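## Task

Place the bolt in the blue divided tray's front-right compartment and the pencil eraser in its back compartment, with front, back and right judged from the robot's point of view. Both items must stay there without the robot holding them, everything must settle shortly after you stop, and the grippers must release and withdraw at the end.

## Robot and tools

Robot and frame. There are two arms, left_arm and right_arm. Every pose is in one scene frame: the origin sits on the table surface midway between the arms, +x reaches out over the table, +z is up, and left_arm is on the +y side. The arm names do not match the left or right of any picture. Each gripper's fingers point along its own +z and close along its own y. The reported end_effector_position is the midpoint between the finger pads, about 1 cm short of the tips, and it can be off, more so when the arm is stretched out.

Row layout. A row is one flat list of 14 numbers, each between -1 and 1, always covering both arms: left_arm's 7 values first, then right_arm's 7. Per arm the order is wrist pitch, waist, wrist yaw, wrist roll, elbow, shoulder, then finger opening. Use this order only. The six joint values are scaled offsets: 1.0 equals 1.202 rad for the waist, 1.258 for the shoulder, 1.238 for the elbow, 2.073 for wrist pitch, and 2.022 for wrist yaw and wrist roll. The opening is not an offset: +1 is fully open, -1 is closed. Joint ranges in radians: waist -2.618 to 3.054, shoulder 0.000 to 3.142, elbow 0.000 to 3.142, wrist pitch -1.571 to 1.571, wrist yaw -1.571 to 1.571, wrist roll -2.094 to 2.094. True ends may differ by up to 0.036 rad.

execute_actions(actions). actions is a list of actions; each action is a list of 1 to 15 rows, and each row lasts one control step of 1/30 s. If fewer than 15 rows are given, the final row repeats to fill the action, so one action is 0.5 s. Joint offsets in every row are measured from the angles the arm had when that action began, not from the preceding row; for the first action of a call, that means the angles in the latest reported result. An empty list just returns the current state and images. If a row would push a joint more than 0.036 rad beyond its range end, that action is rejected for both arms; if the call is malformed or its first action fails this check, nothing runs. A joint driven to its true end is stopped there and the result says "joint sent to its limit".

Speed limits. Each step, a joint's target may lead its measured angle by at most 0.202 rad (waist), 0.258 (shoulder), 0.238 (elbow), 0.573 (wrist pitch), 0.522 (wrist yaw and roll), and targets are pulled back if they would put the gripper over 70 mm from where it is. Big changes therefore take several actions; an unfinished motion may need to be commanded again. Sending zeros can let an arm sag: in the first call of each reply, send offsets back to the angles you want, then zeros, increasing the correction if a joint stays short.

move(target, speed, blocking). target is one 14-number row as above; its offsets are counted from the Joint positions of the latest result that showed them, and the openings are applied at once. speed, in rad/s from 0.01 to 2 (default 0.5), caps the joint with the longest way to go; all joints finish together, so the hand travels on a curve, and the move lasts 0.5 to 10 s. It does not avoid objects or the other arm. Faster moves and targets set deeper past a contact hit and press harder. With blocking=false you get a result after 0.5 s; before any new row or move, call wait or stop. The result adds a "move:" line giving the ending (done, off_target, moving, held, fault), limits=held or limits=none, and each arm's joint farthest from target. To keep pressing as before, send the gap from Joint positions to Joint targets.

wait(seconds), 0 to 10, lets time run with the last command held; it returns early if a running move ends. stop() brakes a running move (needs some room); the fingers continue. zoom_image(camera, region) enlarges part of the latest image of cam_head_left, cam_head_right, cam_high or cam_low (504x504) or cam_left_wrist or cam_right_wrist (616x616, fisheye); region is [x0, y0, x1, y1] in pixels from the top-left, at most 504 by 504. Calibration (K, T_world_to_cam) is given per camera with small errors. finished_scene(scene) with 1 or 2 ends that scene permanently and reports success and the next task. A reply with no tool call ends all remaining scenes.

Reading results. The state line gives each gripper's position in metres and quaternion wxyz. Joint positions and Joint velocities list each arm's joints in the order above, then the finger gap in metres (0.094 fully open). grip_measured is the opening on the command scale; to hold something, command about 0.03 below it (less for a lighter grip). Pads push about 50 to 62 N, less on thin parts. "joint command not followed" and HELD in step readings mean a safety check altered targets. Torques include offsets and friction. MOTOR HOT appears at 75 °C; at 90 °C the arm halts for 10 s; at 100 °C it goes limp and falls. FAULT lines mark arm stops.

Cautions. The robot keeps its last command while you think, and time spent counts. Parts may be tugged or nudged unexpectedly. Never let the arms collide, never knock anything off the table, and avoid drops, slams and hard pushes. Set items down gently so they rest on their own, then open and lift away before finishing.

Each tool is called after "Request:" as name(argument=value, ...) on one line, values as JSON.

## Session

Request:
execute_actions(actions=[])

Scene clock: 0.00 s.
left_arm: end_effector_position=(+0.0297, +0.5691, +0.2137) grip_measured=+1.000 end_effector_quat_wxyz=(-0.485, +0.830, -0.025, +0.275) | right_arm: end_effector_position=(+0.0023, -0.4963, +0.3050) grip_measured=+1.000 end_effector_quat_wxyz=(-0.137, -0.228, +0.720, -0.640)
Joint names: [wrist pitch, waist, wrist yaw, wrist roll, elbow, shoulder]
Joint positions: left_arm=[-0.462  1.503  0.564 -1.795  0.533  0.535  0.094] | right_arm=[-0.326 -1.39   0.056 -2.08   0.647  0.464  0.094]
Joint velocities: left_arm=[-0.051 -0.012 -0.037 -0.007 -0.007  0.002  0.   ] | right_arm=[-0.007 -0.002 -0.022  0.022 -0.012 -0.007  0.   ]
Joint torques (N m, as the arm reports them, + toward a larger angle): no reading
Joint targets: left_arm=[-0.474 1.503 0.565 -1.792 0.537 0.530] | right_arm=[-0.318 -1.390 0.055 -2.073 0.659 0.459]

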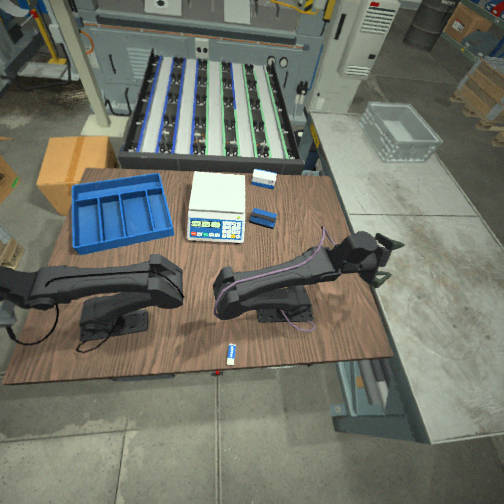

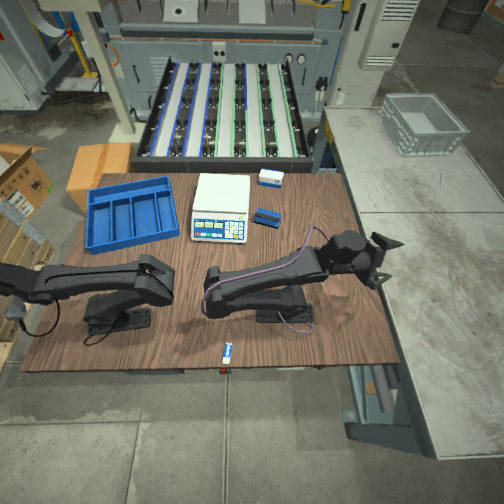

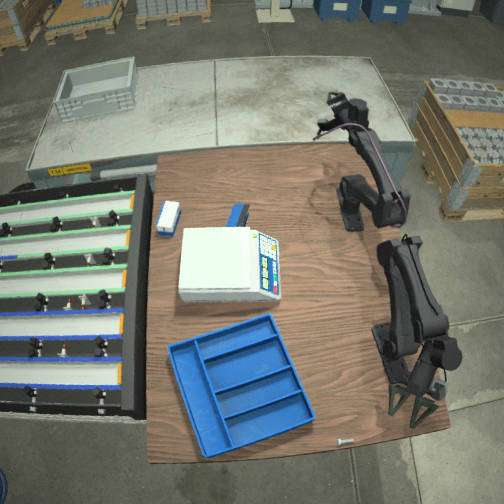

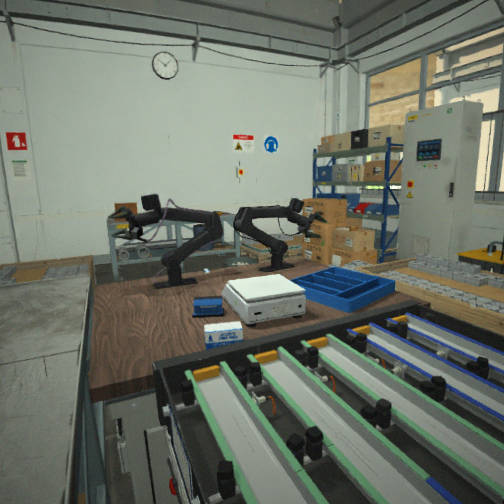

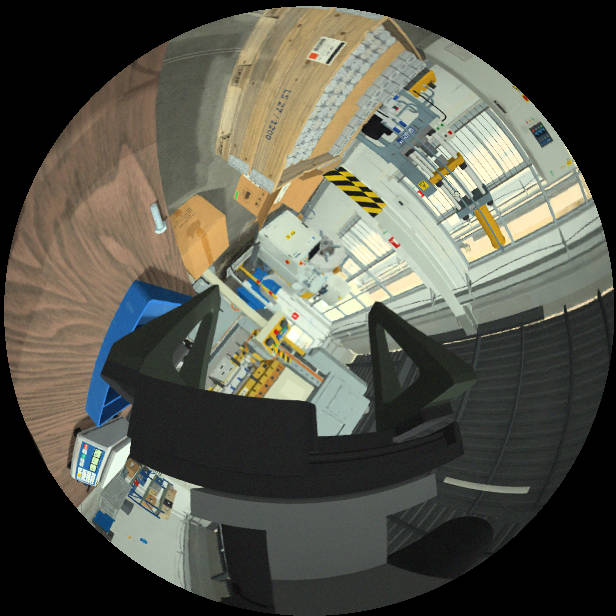

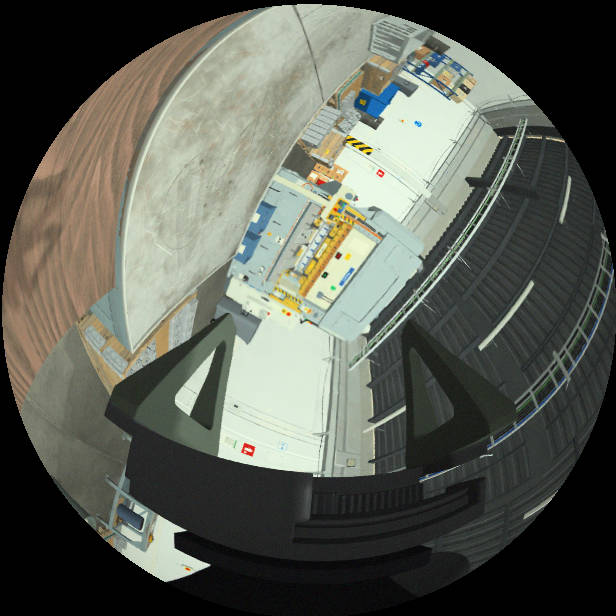

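Request:
zoom_image(camera="cam_head_left", region=[40, 150, 300, 380])

Request:
zoom_image(camera="cam_high", region=[130, 180, 470, 480])

Region (40, 150, 300, 380) of cam_head_left's 504x504 image, scaled by 1.938, with more detail than that image has; it fills the top 446 rows of this view, and the rest is white.

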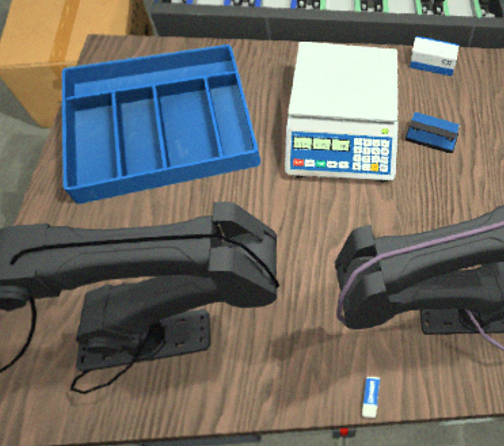

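Region (130, 180, 470, 480) of cam_high's 504x504 image, scaled by 1.482, with more detail than that image has; it fills the top 445 rows of this view, and the rest is white.

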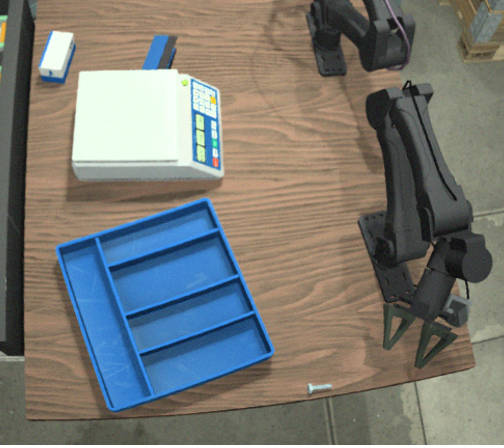

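Request:
move(target=[-0.404,-0.502,-0.279,0.888,0.377,0.529,1, 0.254,0,0,0,0.124,0.744,1], speed=1.0)

Scene clock: 4.23 s.
left_arm: end_effector_position=(+0.0487, +0.4923, +0.1230) grip_measured=+1.000 end_effector_quat_wxyz=(+0.035, -0.502, +0.864, +0.014) | right_arm: end_effector_position=(+0.0287, -0.6667, +0.1743) grip_measured=+1.000 end_effector_quat_wxyz=(-0.118, -0.262, +0.805, -0.519)
Joint names: [wrist pitch, waist, wrist yaw, wrist roll, elbow, shoulder]
Joint positions: left_arm=[-1.286  0.907  0.01  -0.009  0.975  1.185  0.094] | right_arm=[ 0.184 -1.39   0.056 -2.081  0.768  1.402  0.094]
Joint velocities: left_arm=[-0.051 -0.002 -0.022 -0.081  0.002 -0.002  0.   ] | right_arm=[-0.037 -0.017 -0.095 -0.022 -0.022 -0.012  0.   ]
Joint torques (N m, as the arm reports them, + toward a larger angle): left_arm=[ 0.13 -0.47 -0.02  0.15  9.94 -1.79] | right_arm=[ 1.99  0.    0.01  0.02 10.22 -4.21]
Joint targets: left_arm=[-1.300 0.900 -0.000 0.000 0.999 1.200] | right_arm=[0.201 -1.390 0.056 -2.080 0.801 1.400]
move: off_target (left_arm, right_arm); limits=none; left_arm: farthest joint: the elbow, 0.025 radians from its target (0.467 radians at the start); right_arm: farthest joint: the elbow, 0.032 radians from its target (0.153 radians at the start)
camera_calibration (this result's frames):
cam_left_wrist: T_world_to_cam=[[0.931974, -0.354334, 0.0766232, 0.11295], [-0.316168, -0.691025, 0.650017, 0.272315], [-0.177375, -0.630025, -0.756047, 0.531803], [0, 0, 0, 1]] pos_world=[0.0751592, 0.563248, 0.216404]
cam_right_wrist: T_world_to_cam=[[0.536647, -0.379503, 0.753649, -0.395567], [-0.657586, 0.371593, 0.655361, 0.165847], [-0.528762, -0.847288, -0.0501413, -0.435652], [0, 0, 0, 1]] pos_world=[0.0909818, -0.580869, 0.167585]

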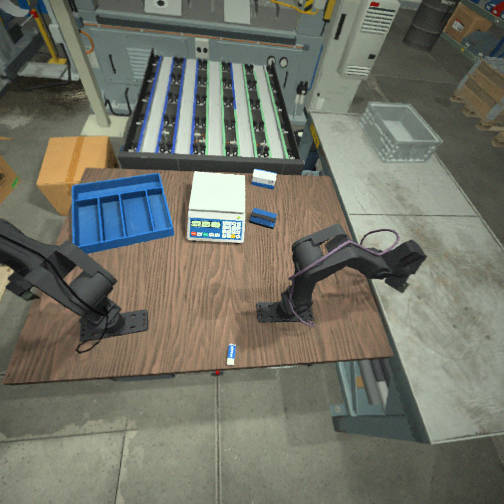

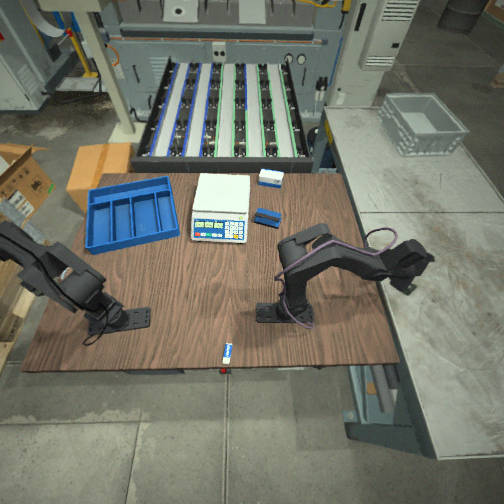

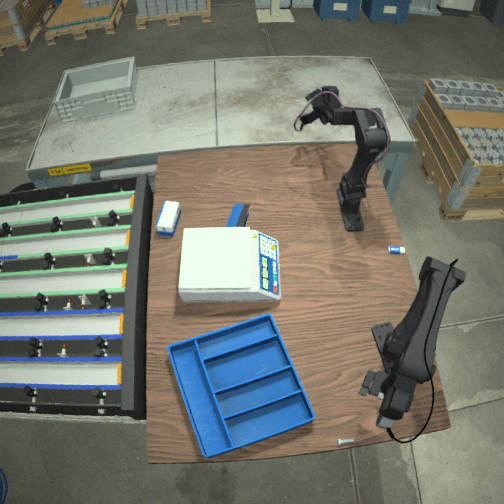

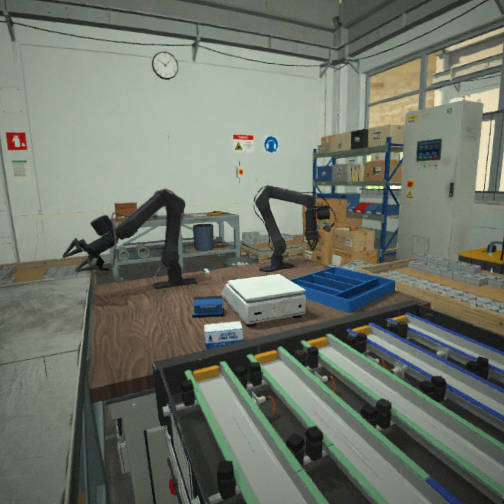

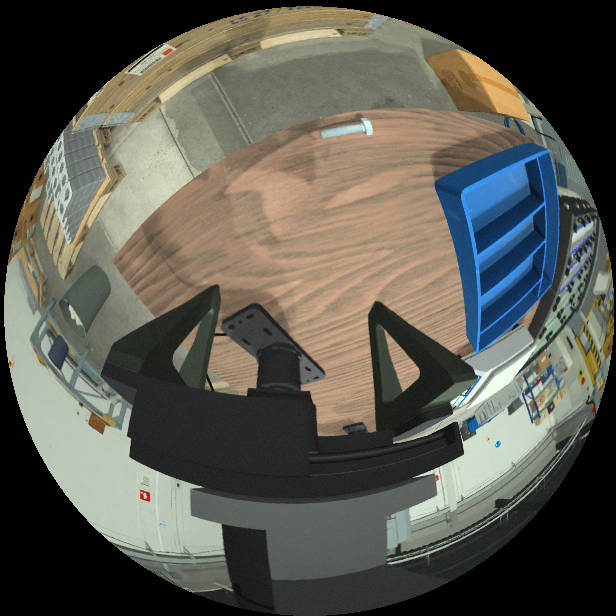

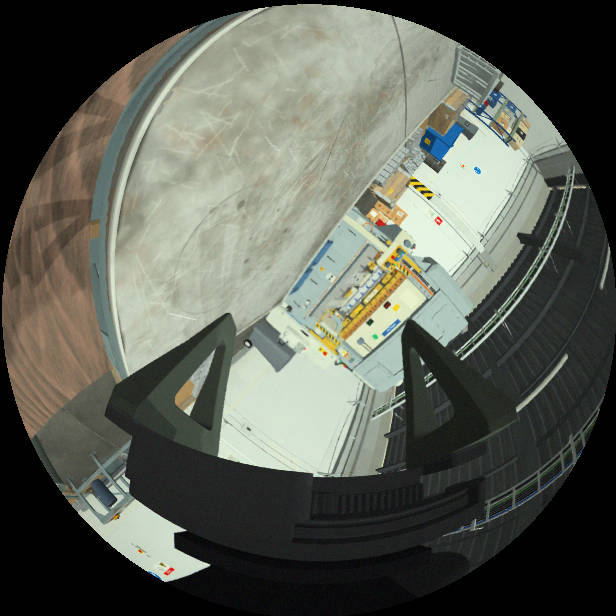

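Request:
move(target=[0.0367,-0.147,-0.005,0.435,0.346,0.448,1, 0.345,0,0,0,-0.459,0,1], speed=1.0)

Scene clock: 7.50 s.
left_arm: end_effector_position=(+0.1539, +0.5679, +0.1007) grip_measured=+1.000 end_effector_quat_wxyz=(+0.002, -0.006, +1.000, -0.003) | right_arm: end_effector_position=(+0.0173, -0.5928, +0.0963) grip_measured=+1.000 end_effector_quat_wxyz=(-0.127, -0.249, +0.770, -0.574)
Joint names: [wrist pitch, waist, wrist yaw, wrist roll, elbow, shoulder]
Joint positions: left_arm=[-1.213  0.736  0.007  0.86   1.379  1.738  0.094] | right_arm=[ 0.881 -1.39   0.056 -2.083  0.207  1.402  0.094]
Joint velocities: left_arm=[-0.007 -0.012  0.007  0.007  0.007  0.002  0.   ] | right_arm=[ 0.066  0.007 -0.007  0.007 -0.007 -0.012  0.   ]
Joint torques (N m, as the arm reports them, + toward a larger angle): left_arm=[ 0.2  -0.28  0.02  0.15  9.68 -8.01] | right_arm=[ 2.02 -0.02  0.01  0.03  4.84 -2.49]
Joint targets: left_arm=[-1.210 0.730 0.000 0.870 1.403 1.748] | right_arm=[0.899 -1.390 0.056 -2.081 0.200 1.402]
move: off_target (left_arm); limits=none; left_arm: farthest joint: the elbow, 0.024 radians from its target (0.429 radians at the start); right_arm: farthest joint: the wrist pitch, 0.018 radians from its target (0.715 radians at the start)
camera_calibration (this result's frames):
cam_left_wrist: T_world_to_cam=[[0.170167, -0.983591, 0.0599356, 0.519646], [-0.708867, -0.0799344, 0.700798, 0.0805337], [-0.684507, -0.161739, -0.710838, 0.388737], [0, 0, 0, 1]] pos_world=[0.234754, 0.580431, 0.188746]
cam_right_wrist: T_world_to_cam=[[0.521738, -0.274458, 0.807751, -0.245277], [-0.669833, 0.454564, 0.587107, 0.238019], [-0.528311, -0.847375, 0.0533223, -0.393081], [0, 0, 0, 1]] pos_world=[0.0797344, -0.5086, 0.0793406]

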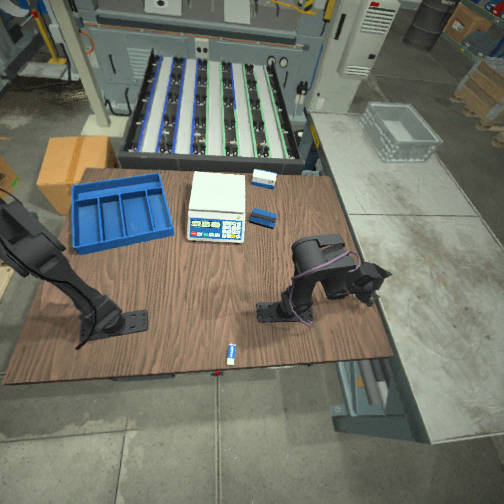

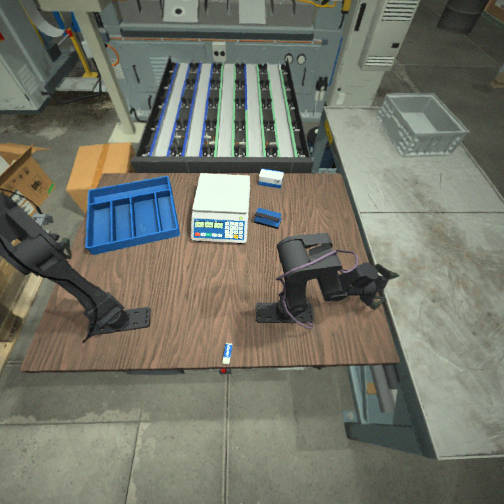

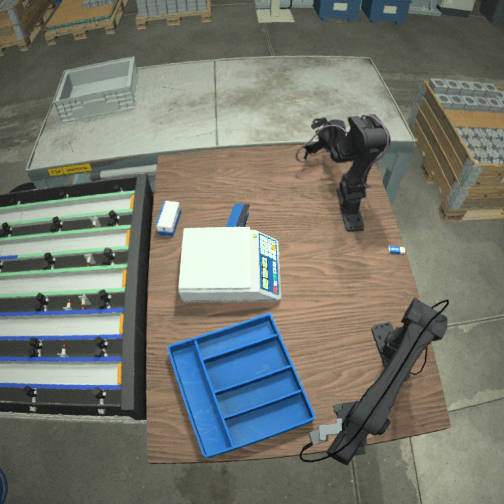

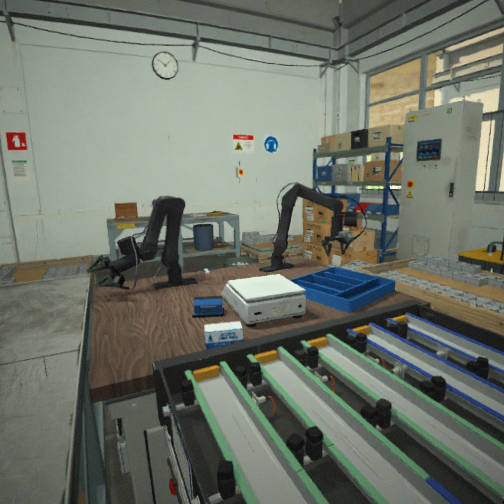

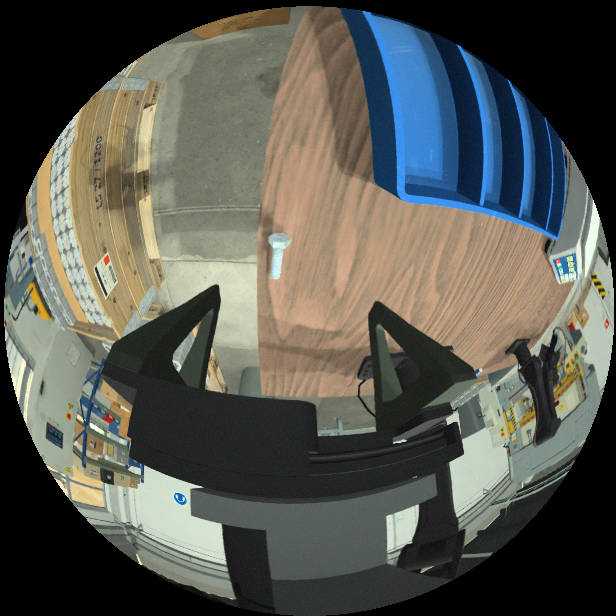

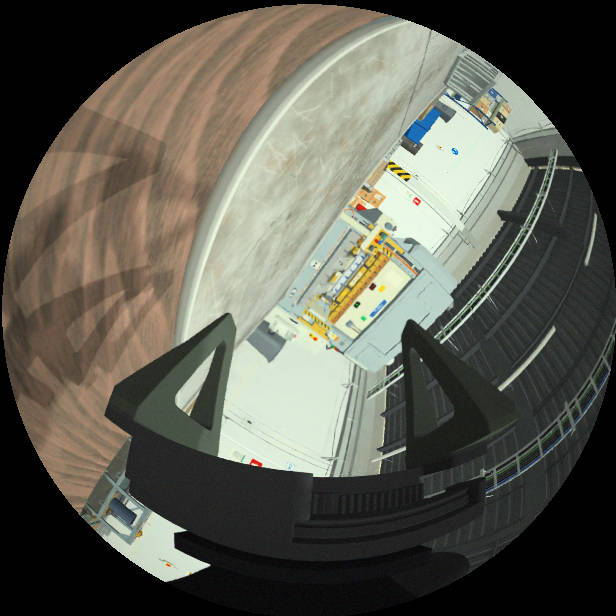

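Request:
move(target=[0.1187,0.098,-0.003,0.061,-0.158,0.026,1, 0.009,0,0,0,0,0,1], speed=0.6)

Scene clock: 9.43 s.
left_arm: end_effector_position=(+0.1258, +0.5909, +0.0486) grip_measured=+1.000 end_effector_quat_wxyz=(+0.010, -0.006, +1.000, +0.011) | right_arm: end_effector_position=(+0.0173, -0.5929, +0.0964) grip_measured=+1.000 end_effector_quat_wxyz=(-0.128, -0.249, +0.769, -0.574)
Joint names: [wrist pitch, waist, wrist yaw, wrist roll, elbow, shoulder]
Joint positions: left_arm=[-0.975  0.85   0.005  0.975  1.193  1.76   0.094] | right_arm=[ 0.882 -1.39   0.056 -2.084  0.207  1.402  0.094]
Joint velocities: left_arm=[ 0.022 -0.012 -0.007  0.037 -0.002 -0.017  0.   ] | right_arm=[-0.007 -0.007 -0.051  0.007  0.007 -0.012  0.   ]
Joint torques (N m, as the arm reports them, + toward a larger angle): left_arm=[ 0.3   0.13  0.    0.14  6.71 -8.03] | right_arm=[ 2.02 -0.02  0.    0.02  5.43 -2.53]
Joint targets: left_arm=[-0.967 0.854 0.001 0.984 1.183 1.770] | right_arm=[0.900 -1.390 0.056 -2.083 0.207 1.402]
move: done; limits=none; left_arm: farthest joint: the shoulder, 0.011 radians from its target (0.033 radians at the start); right_arm: farthest joint: the wrist pitch, 0.018 radians from its target (0.018 radians at the start)
camera_calibration (this result's frames):
cam_left_wrist: T_world_to_cam=[[0.169098, -0.984933, 0.0362416, 0.552295], [-0.719358, -0.0981994, 0.687663, 0.111741], [-0.673743, -0.142353, -0.725125, 0.324092], [0, 0, 0, 1]] pos_world=[0.205345, 0.601082, 0.138151]
cam_right_wrist: T_world_to_cam=[[0.522616, -0.273582, 0.807481, -0.244913], [-0.669426, 0.454831, 0.587365, 0.238072], [-0.52796, -0.847515, 0.0545591, -0.393343], [0, 0, 0, 1]] pos_world=[0.0796972, -0.508651, 0.0793882]

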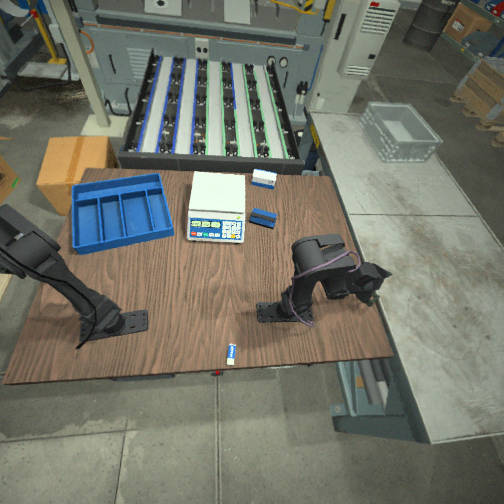

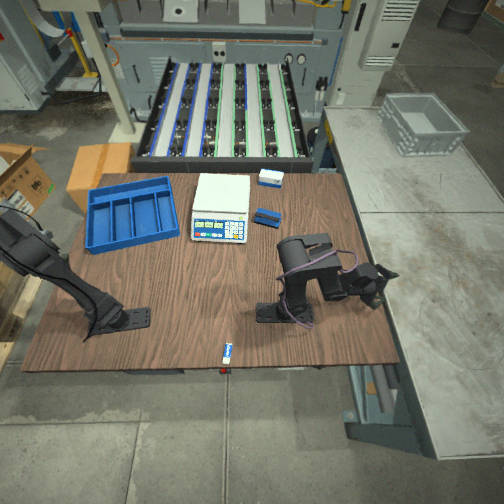

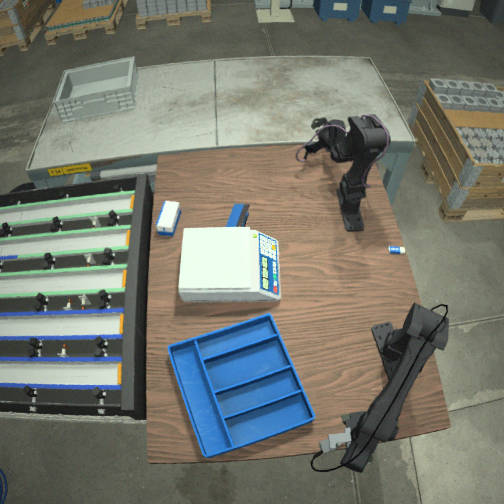

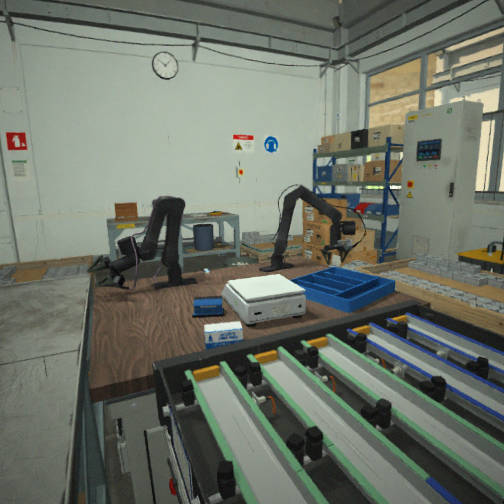

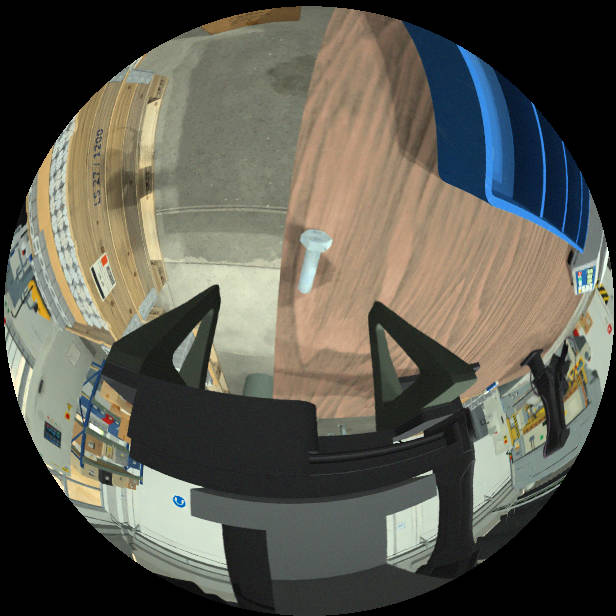

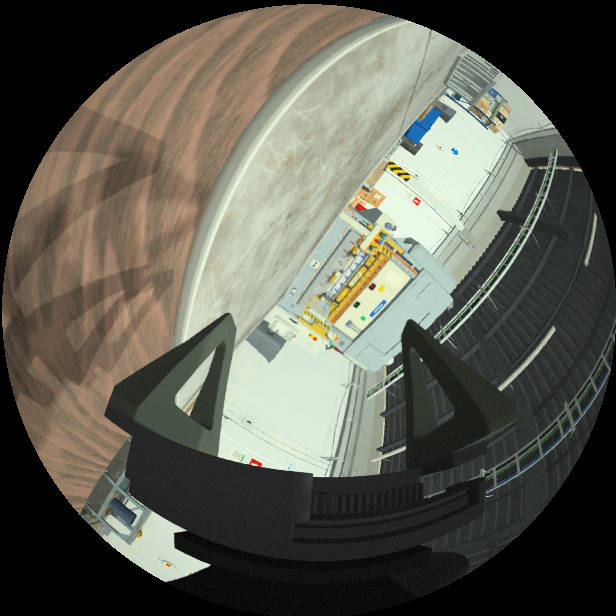

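Request:
move(target=[0.0478,0.003,-0.002,0.004,-0.0784,0.0302,-0.28, 0.009,0,0,0,0,0,1], speed=0.3)

Scene clock: 10.90 s.
left_arm: end_effector_position=(+0.1210, +0.5836, +0.0213) grip_measured=-0.278 end_effector_quat_wxyz=(+0.005, -0.006, +1.000, +0.003) | right_arm: end_effector_position=(+0.0173, -0.5930, +0.0967) grip_measured=+1.000 end_effector_quat_wxyz=(-0.128, -0.249, +0.769, -0.575)
Joint names: [wrist pitch, waist, wrist yaw, wrist roll, elbow, shoulder]
Joint positions: left_arm=[-0.884  0.85   0.005  0.975  1.108  1.785  0.034] | right_arm=[ 0.883 -1.39   0.056 -2.085  0.207  1.402  0.094]
Joint velocities: left_arm=[-0.022  0.022  0.051  0.007  0.002  0.017  0.001] | right_arm=[ 0.051 -0.022 -0.051  0.037  0.002 -0.002  0.   ]
Joint torques (N m, as the arm reports them, + toward a larger angle): left_arm=[ 0.26  0.37 -0.05  0.12  6.14 -8.04] | right_arm=[ 2.03 -0.04  0.    0.01  5.42 -2.52]
Joint targets: left_arm=[-0.876 0.853 0.001 0.983 1.096 1.798] | right_arm=[0.901 -1.390 0.056 -2.084 0.207 1.402]
move: done; limits=none; left_arm: farthest joint: the shoulder, 0.013 radians from its target (0.038 radians at the start); right_arm: farthest joint: the wrist pitch, 0.018 radians from its target (0.019 radians at the start)
camera_calibration (this result's frames):
cam_left_wrist: T_world_to_cam=[[0.169563, -0.98423, 0.0504019, 0.546165], [-0.711928, -0.0869656, 0.696846, 0.118689], [-0.681474, -0.154042, -0.715447, 0.307569], [0, 0, 0, 1]] pos_world=[0.201489, 0.595252, 0.109814]
cam_right_wrist: T_world_to_cam=[[0.523446, -0.272402, 0.807342, -0.244464], [-0.669052, 0.455321, 0.587412, 0.23824], [-0.527612, -0.847632, 0.0560845, -0.393647], [0, 0, 0, 1]] pos_world=[0.0796654, -0.508736, 0.0794979]

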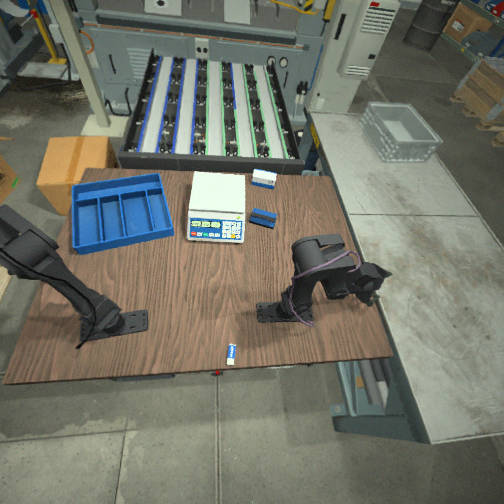

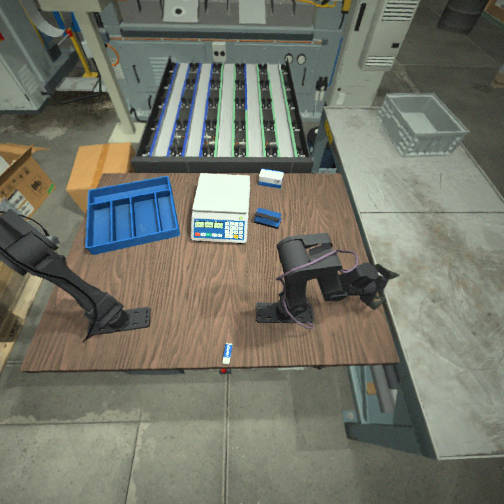

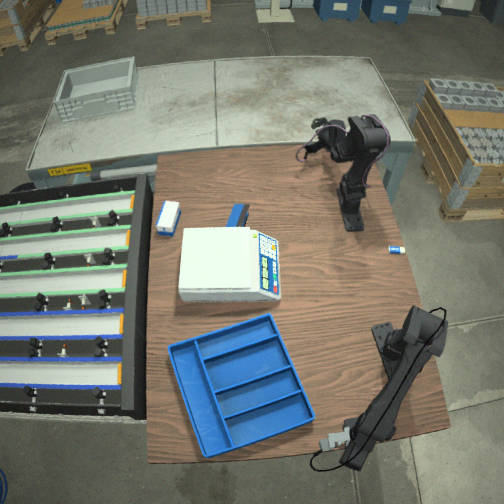

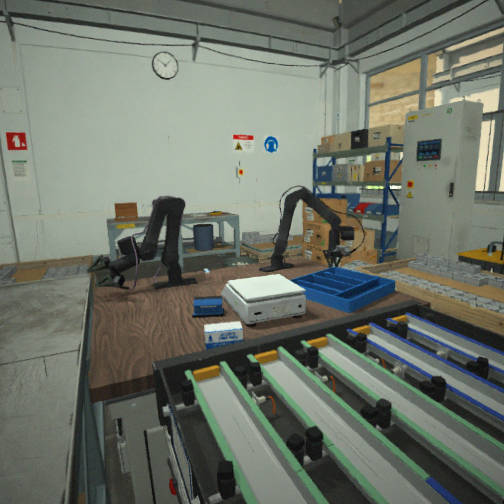

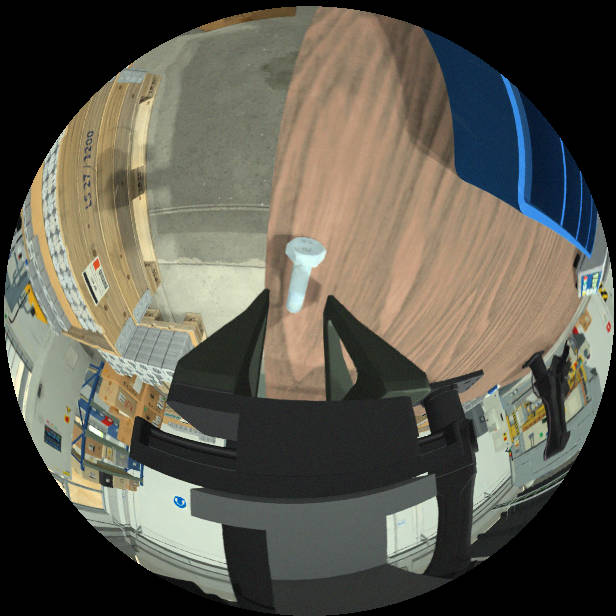

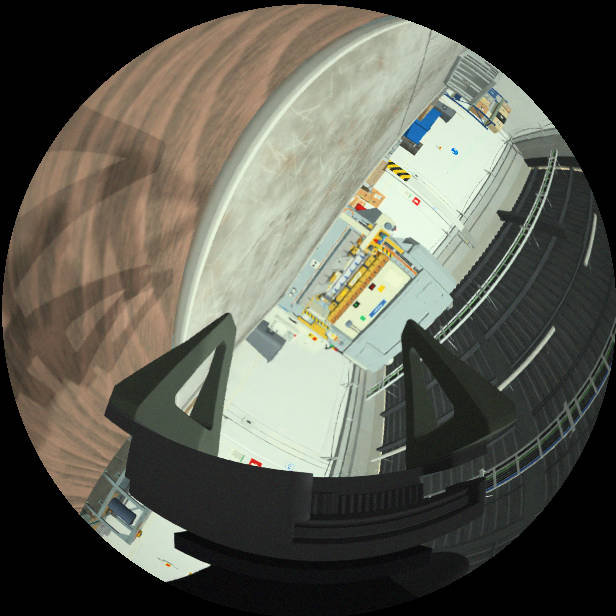

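Request:
move(target=[0.0198,-0.015,-0.002,-0.005,-0.016,0.0302,-0.28, 0.009,0,0,0,0,0,1], speed=0.15)

Request:
zoom_image(camera="cam_left_wrist", region=[200, 200, 420, 400])

Scene clock: 12.27 s.
left_arm: end_effector_position=(+0.1271, +0.5866, +0.0148) grip_measured=-0.278 end_effector_quat_wxyz=(+0.007, -0.001, +1.000, +0.007) | right_arm: end_effector_position=(+0.0173, -0.5930, +0.0969) grip_measured=+1.000 end_effector_quat_wxyz=(-0.128, -0.250, +0.768, -0.575)
Joint names: [wrist pitch, waist, wrist yaw, wrist roll, elbow, shoulder]
Joint positions: left_arm=[-0.851  0.839  0.005  0.974  1.108  1.808  0.034] | right_arm=[ 0.884 -1.39   0.056 -2.087  0.207  1.402  0.094]
Joint velocities: left_arm=[-0.007  0.002 -0.007 -0.037  0.007 -0.007 -0.   ] | right_arm=[ 0.022 -0.002 -0.051 -0.037  0.002  0.002  0.   ]
Joint torques (N m, as the arm reports them, + toward a larger angle): left_arm=[ 0.28 -0.54  0.05 -0.03  5.28 -7.92] | right_arm=[ 2.03 -0.02  0.01  0.02  5.42 -2.53]
Joint targets: left_arm=[-0.843 0.832 0.001 0.965 1.088 1.823] | right_arm=[0.901 -1.390 0.056 -2.086 0.207 1.402]
move: done; limits=none; left_arm: farthest joint: the elbow, 0.020 radians from its target (0.020 radians at the start); right_arm: farthest joint: the wrist pitch, 0.018 radians from its target (0.019 radians at the start)
camera_calibration (this result's frames):
cam_left_wrist: T_world_to_cam=[[0.159532, -0.986247, 0.0432041, 0.550933], [-0.716623, -0.0855961, 0.692188, 0.127697], [-0.67897, -0.141387, -0.720423, 0.299849], [0, 0, 0, 1]] pos_world=[0.207208, 0.596681, 0.103825]
cam_right_wrist: T_world_to_cam=[[0.524646, -0.271438, 0.806888, -0.244035], [-0.668483, 0.455532, 0.587895, 0.238235], [-0.527141, -0.847828, 0.0575409, -0.393967], [0, 0, 0, 1]] pos_world=[0.079612, -0.50878, 0.0795203]

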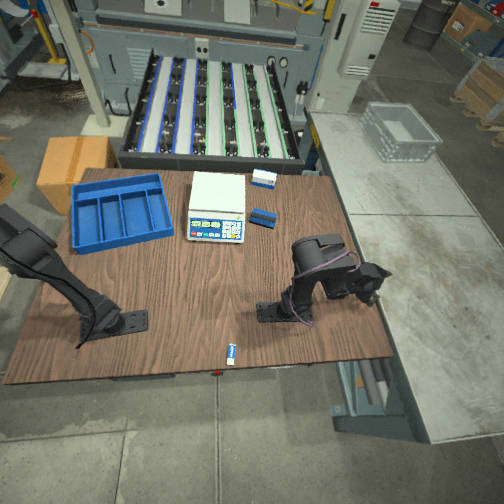

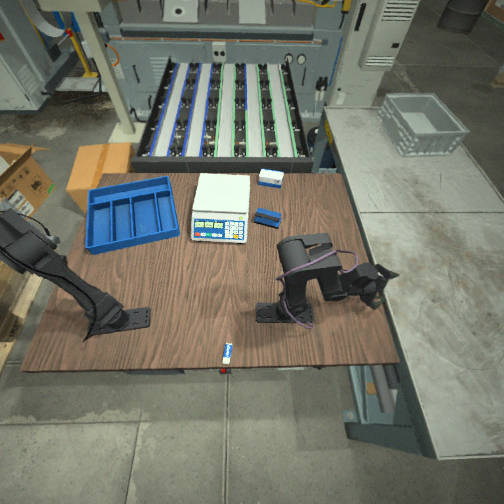

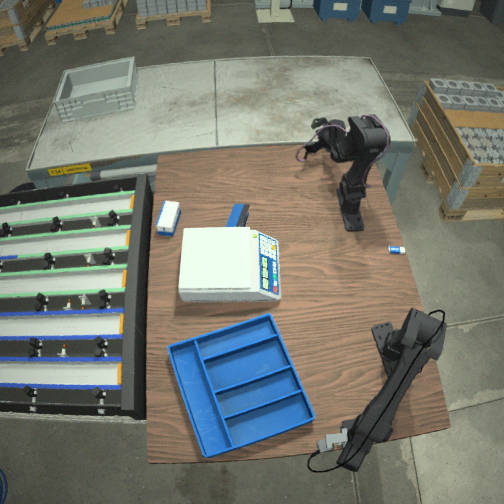

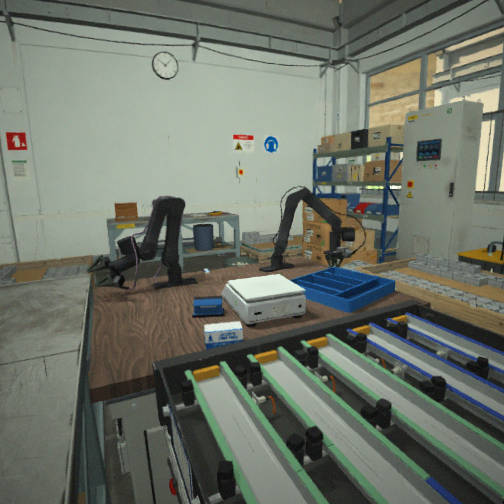

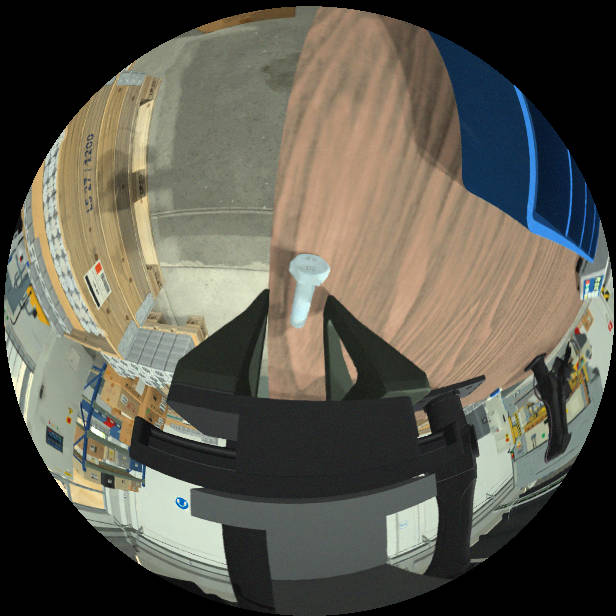

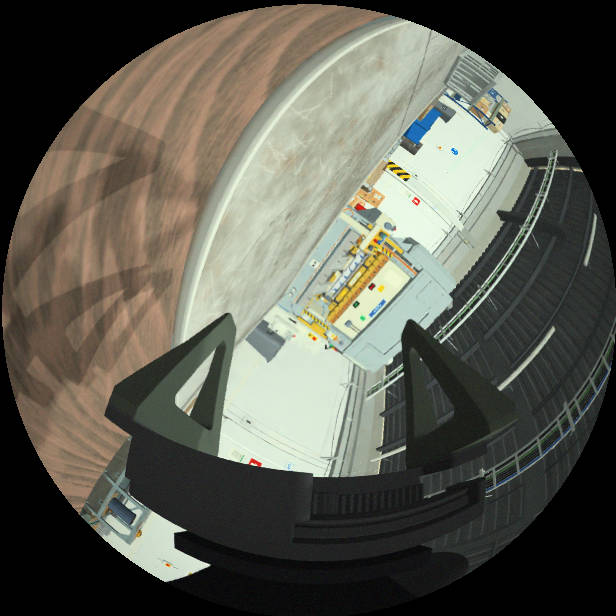

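Region (200, 200, 420, 400) of cam_left_wrist's 616x616 image, scaled by 2.291, with more detail than that image has; it fills the top 458 rows of this view, and the rest is white.

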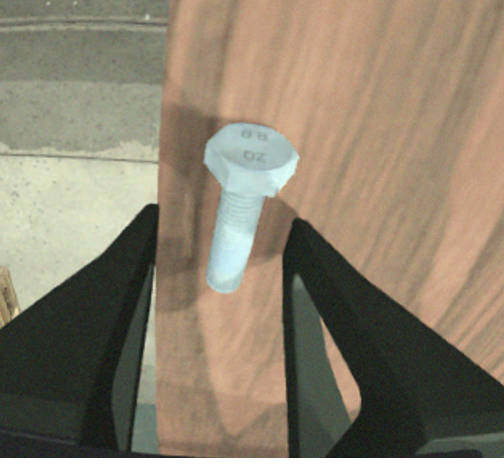

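Request:
move(target=[0.012,0.0158,-0.002,0,-0.034,-0.0183,-0.28, 0.009,0,0,0,0,0,1], speed=0.15)

Request:
zoom_image(camera="cam_left_wrist", region=[200, 200, 420, 400])

Scene clock: 13.50 s.
left_arm: end_effector_position=(+0.1243, +0.5877, +0.0137) grip_measured=-0.278 end_effector_quat_wxyz=(+0.010, -0.006, +1.000, +0.011) | right_arm: end_effector_position=(+0.0173, -0.5931, +0.0971) grip_measured=+1.000 end_effector_quat_wxyz=(-0.129, -0.250, +0.768, -0.575)
Joint names: [wrist pitch, waist, wrist yaw, wrist roll, elbow, shoulder]
Joint positions: left_arm=[-0.834  0.849  0.006  0.974  1.092  1.799  0.034] | right_arm=[ 0.884 -1.39   0.056 -2.088  0.207  1.402  0.094]
Joint velocities: left_arm=[ 0.007  0.027  0.007 -0.022  0.002  0.022  0.001] | right_arm=[-0.022 -0.017 -0.022  0.007 -0.002 -0.022  0.   ]
Joint torques (N m, as the arm reports them, + toward a larger angle): left_arm=[  0.3    0.77   0.01   0.     4.86 -10.6 ] | right_arm=[ 2.04 -0.02  0.01  0.02  5.43 -2.54]
Joint targets: left_arm=[-0.826 0.857 0.001 0.974 1.066 1.785] | right_arm=[0.902 -1.390 0.056 -2.087 0.207 1.402]
move: off_target (left_arm); limits=none; left_arm: farthest joint: the elbow, 0.026 radians from its target (0.042 radians at the start); right_arm: farthest joint: the wrist pitch, 0.018 radians from its target (0.019 radians at the start)
camera_calibration (this result's frames):
cam_left_wrist: T_world_to_cam=[[0.169044, -0.984932, 0.0365132, 0.55069], [-0.719959, -0.0980964, 0.687049, 0.134342], [-0.673115, -0.142429, -0.725693, 0.297317], [0, 0, 0, 1]] pos_world=[0.203759, 0.597917, 0.103354]
cam_right_wrist: T_world_to_cam=[[0.525522, -0.270564, 0.806612, -0.24367], [-0.668073, 0.455802, 0.588152, 0.23829], [-0.526788, -0.847962, 0.0587776, -0.394227], [0, 0, 0, 1]] pos_world=[0.0795745, -0.508831, 0.0795682]

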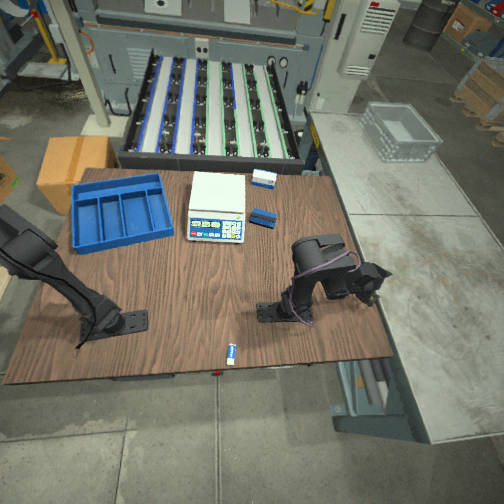

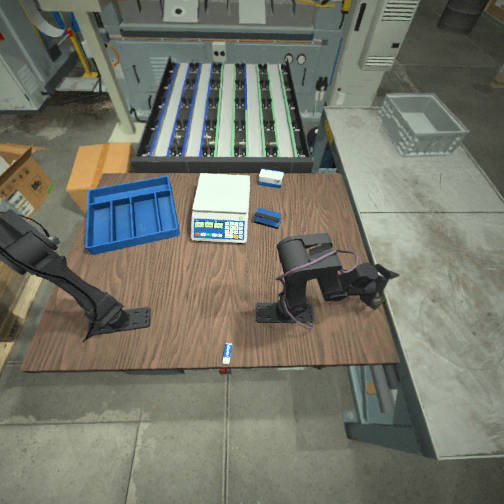

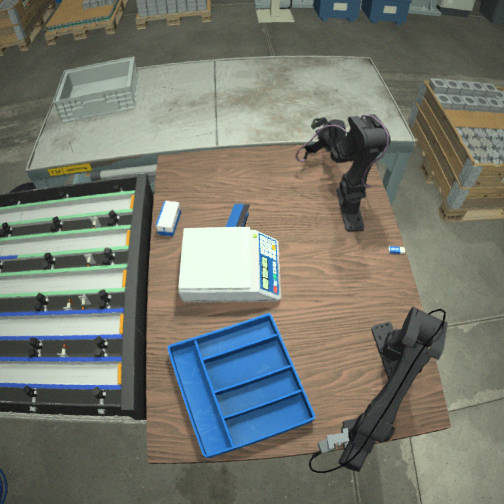

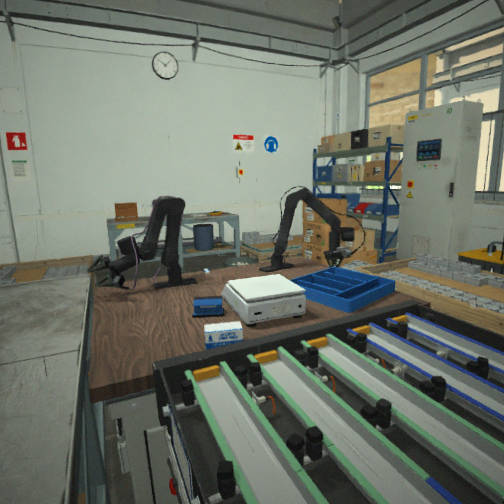

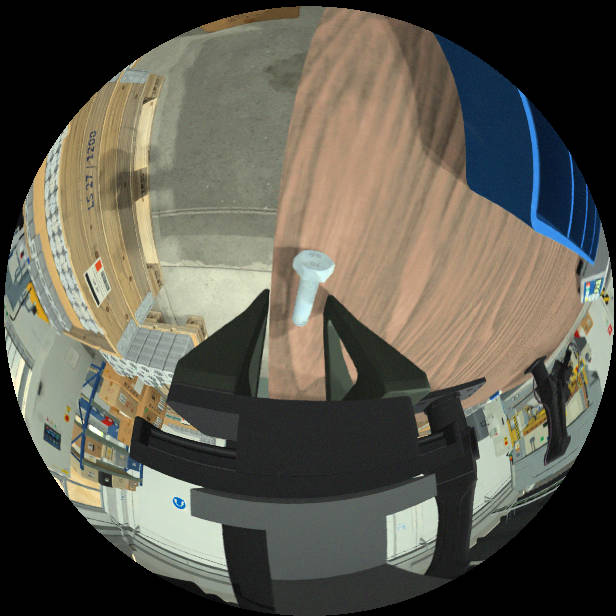

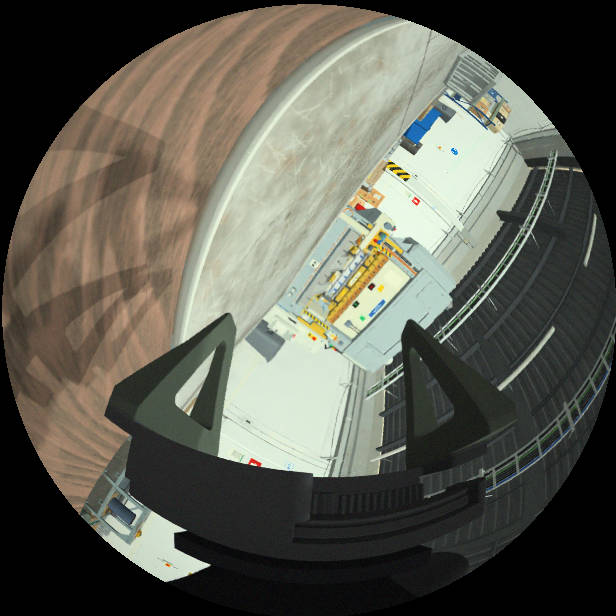

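Region (200, 200, 420, 400) of cam_left_wrist's 616x616 image, scaled by 2.291, with more detail than that image has; it fills the top 458 rows of this view, and the rest is white.

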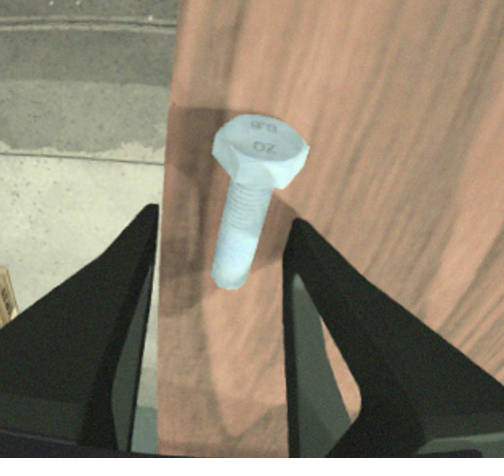

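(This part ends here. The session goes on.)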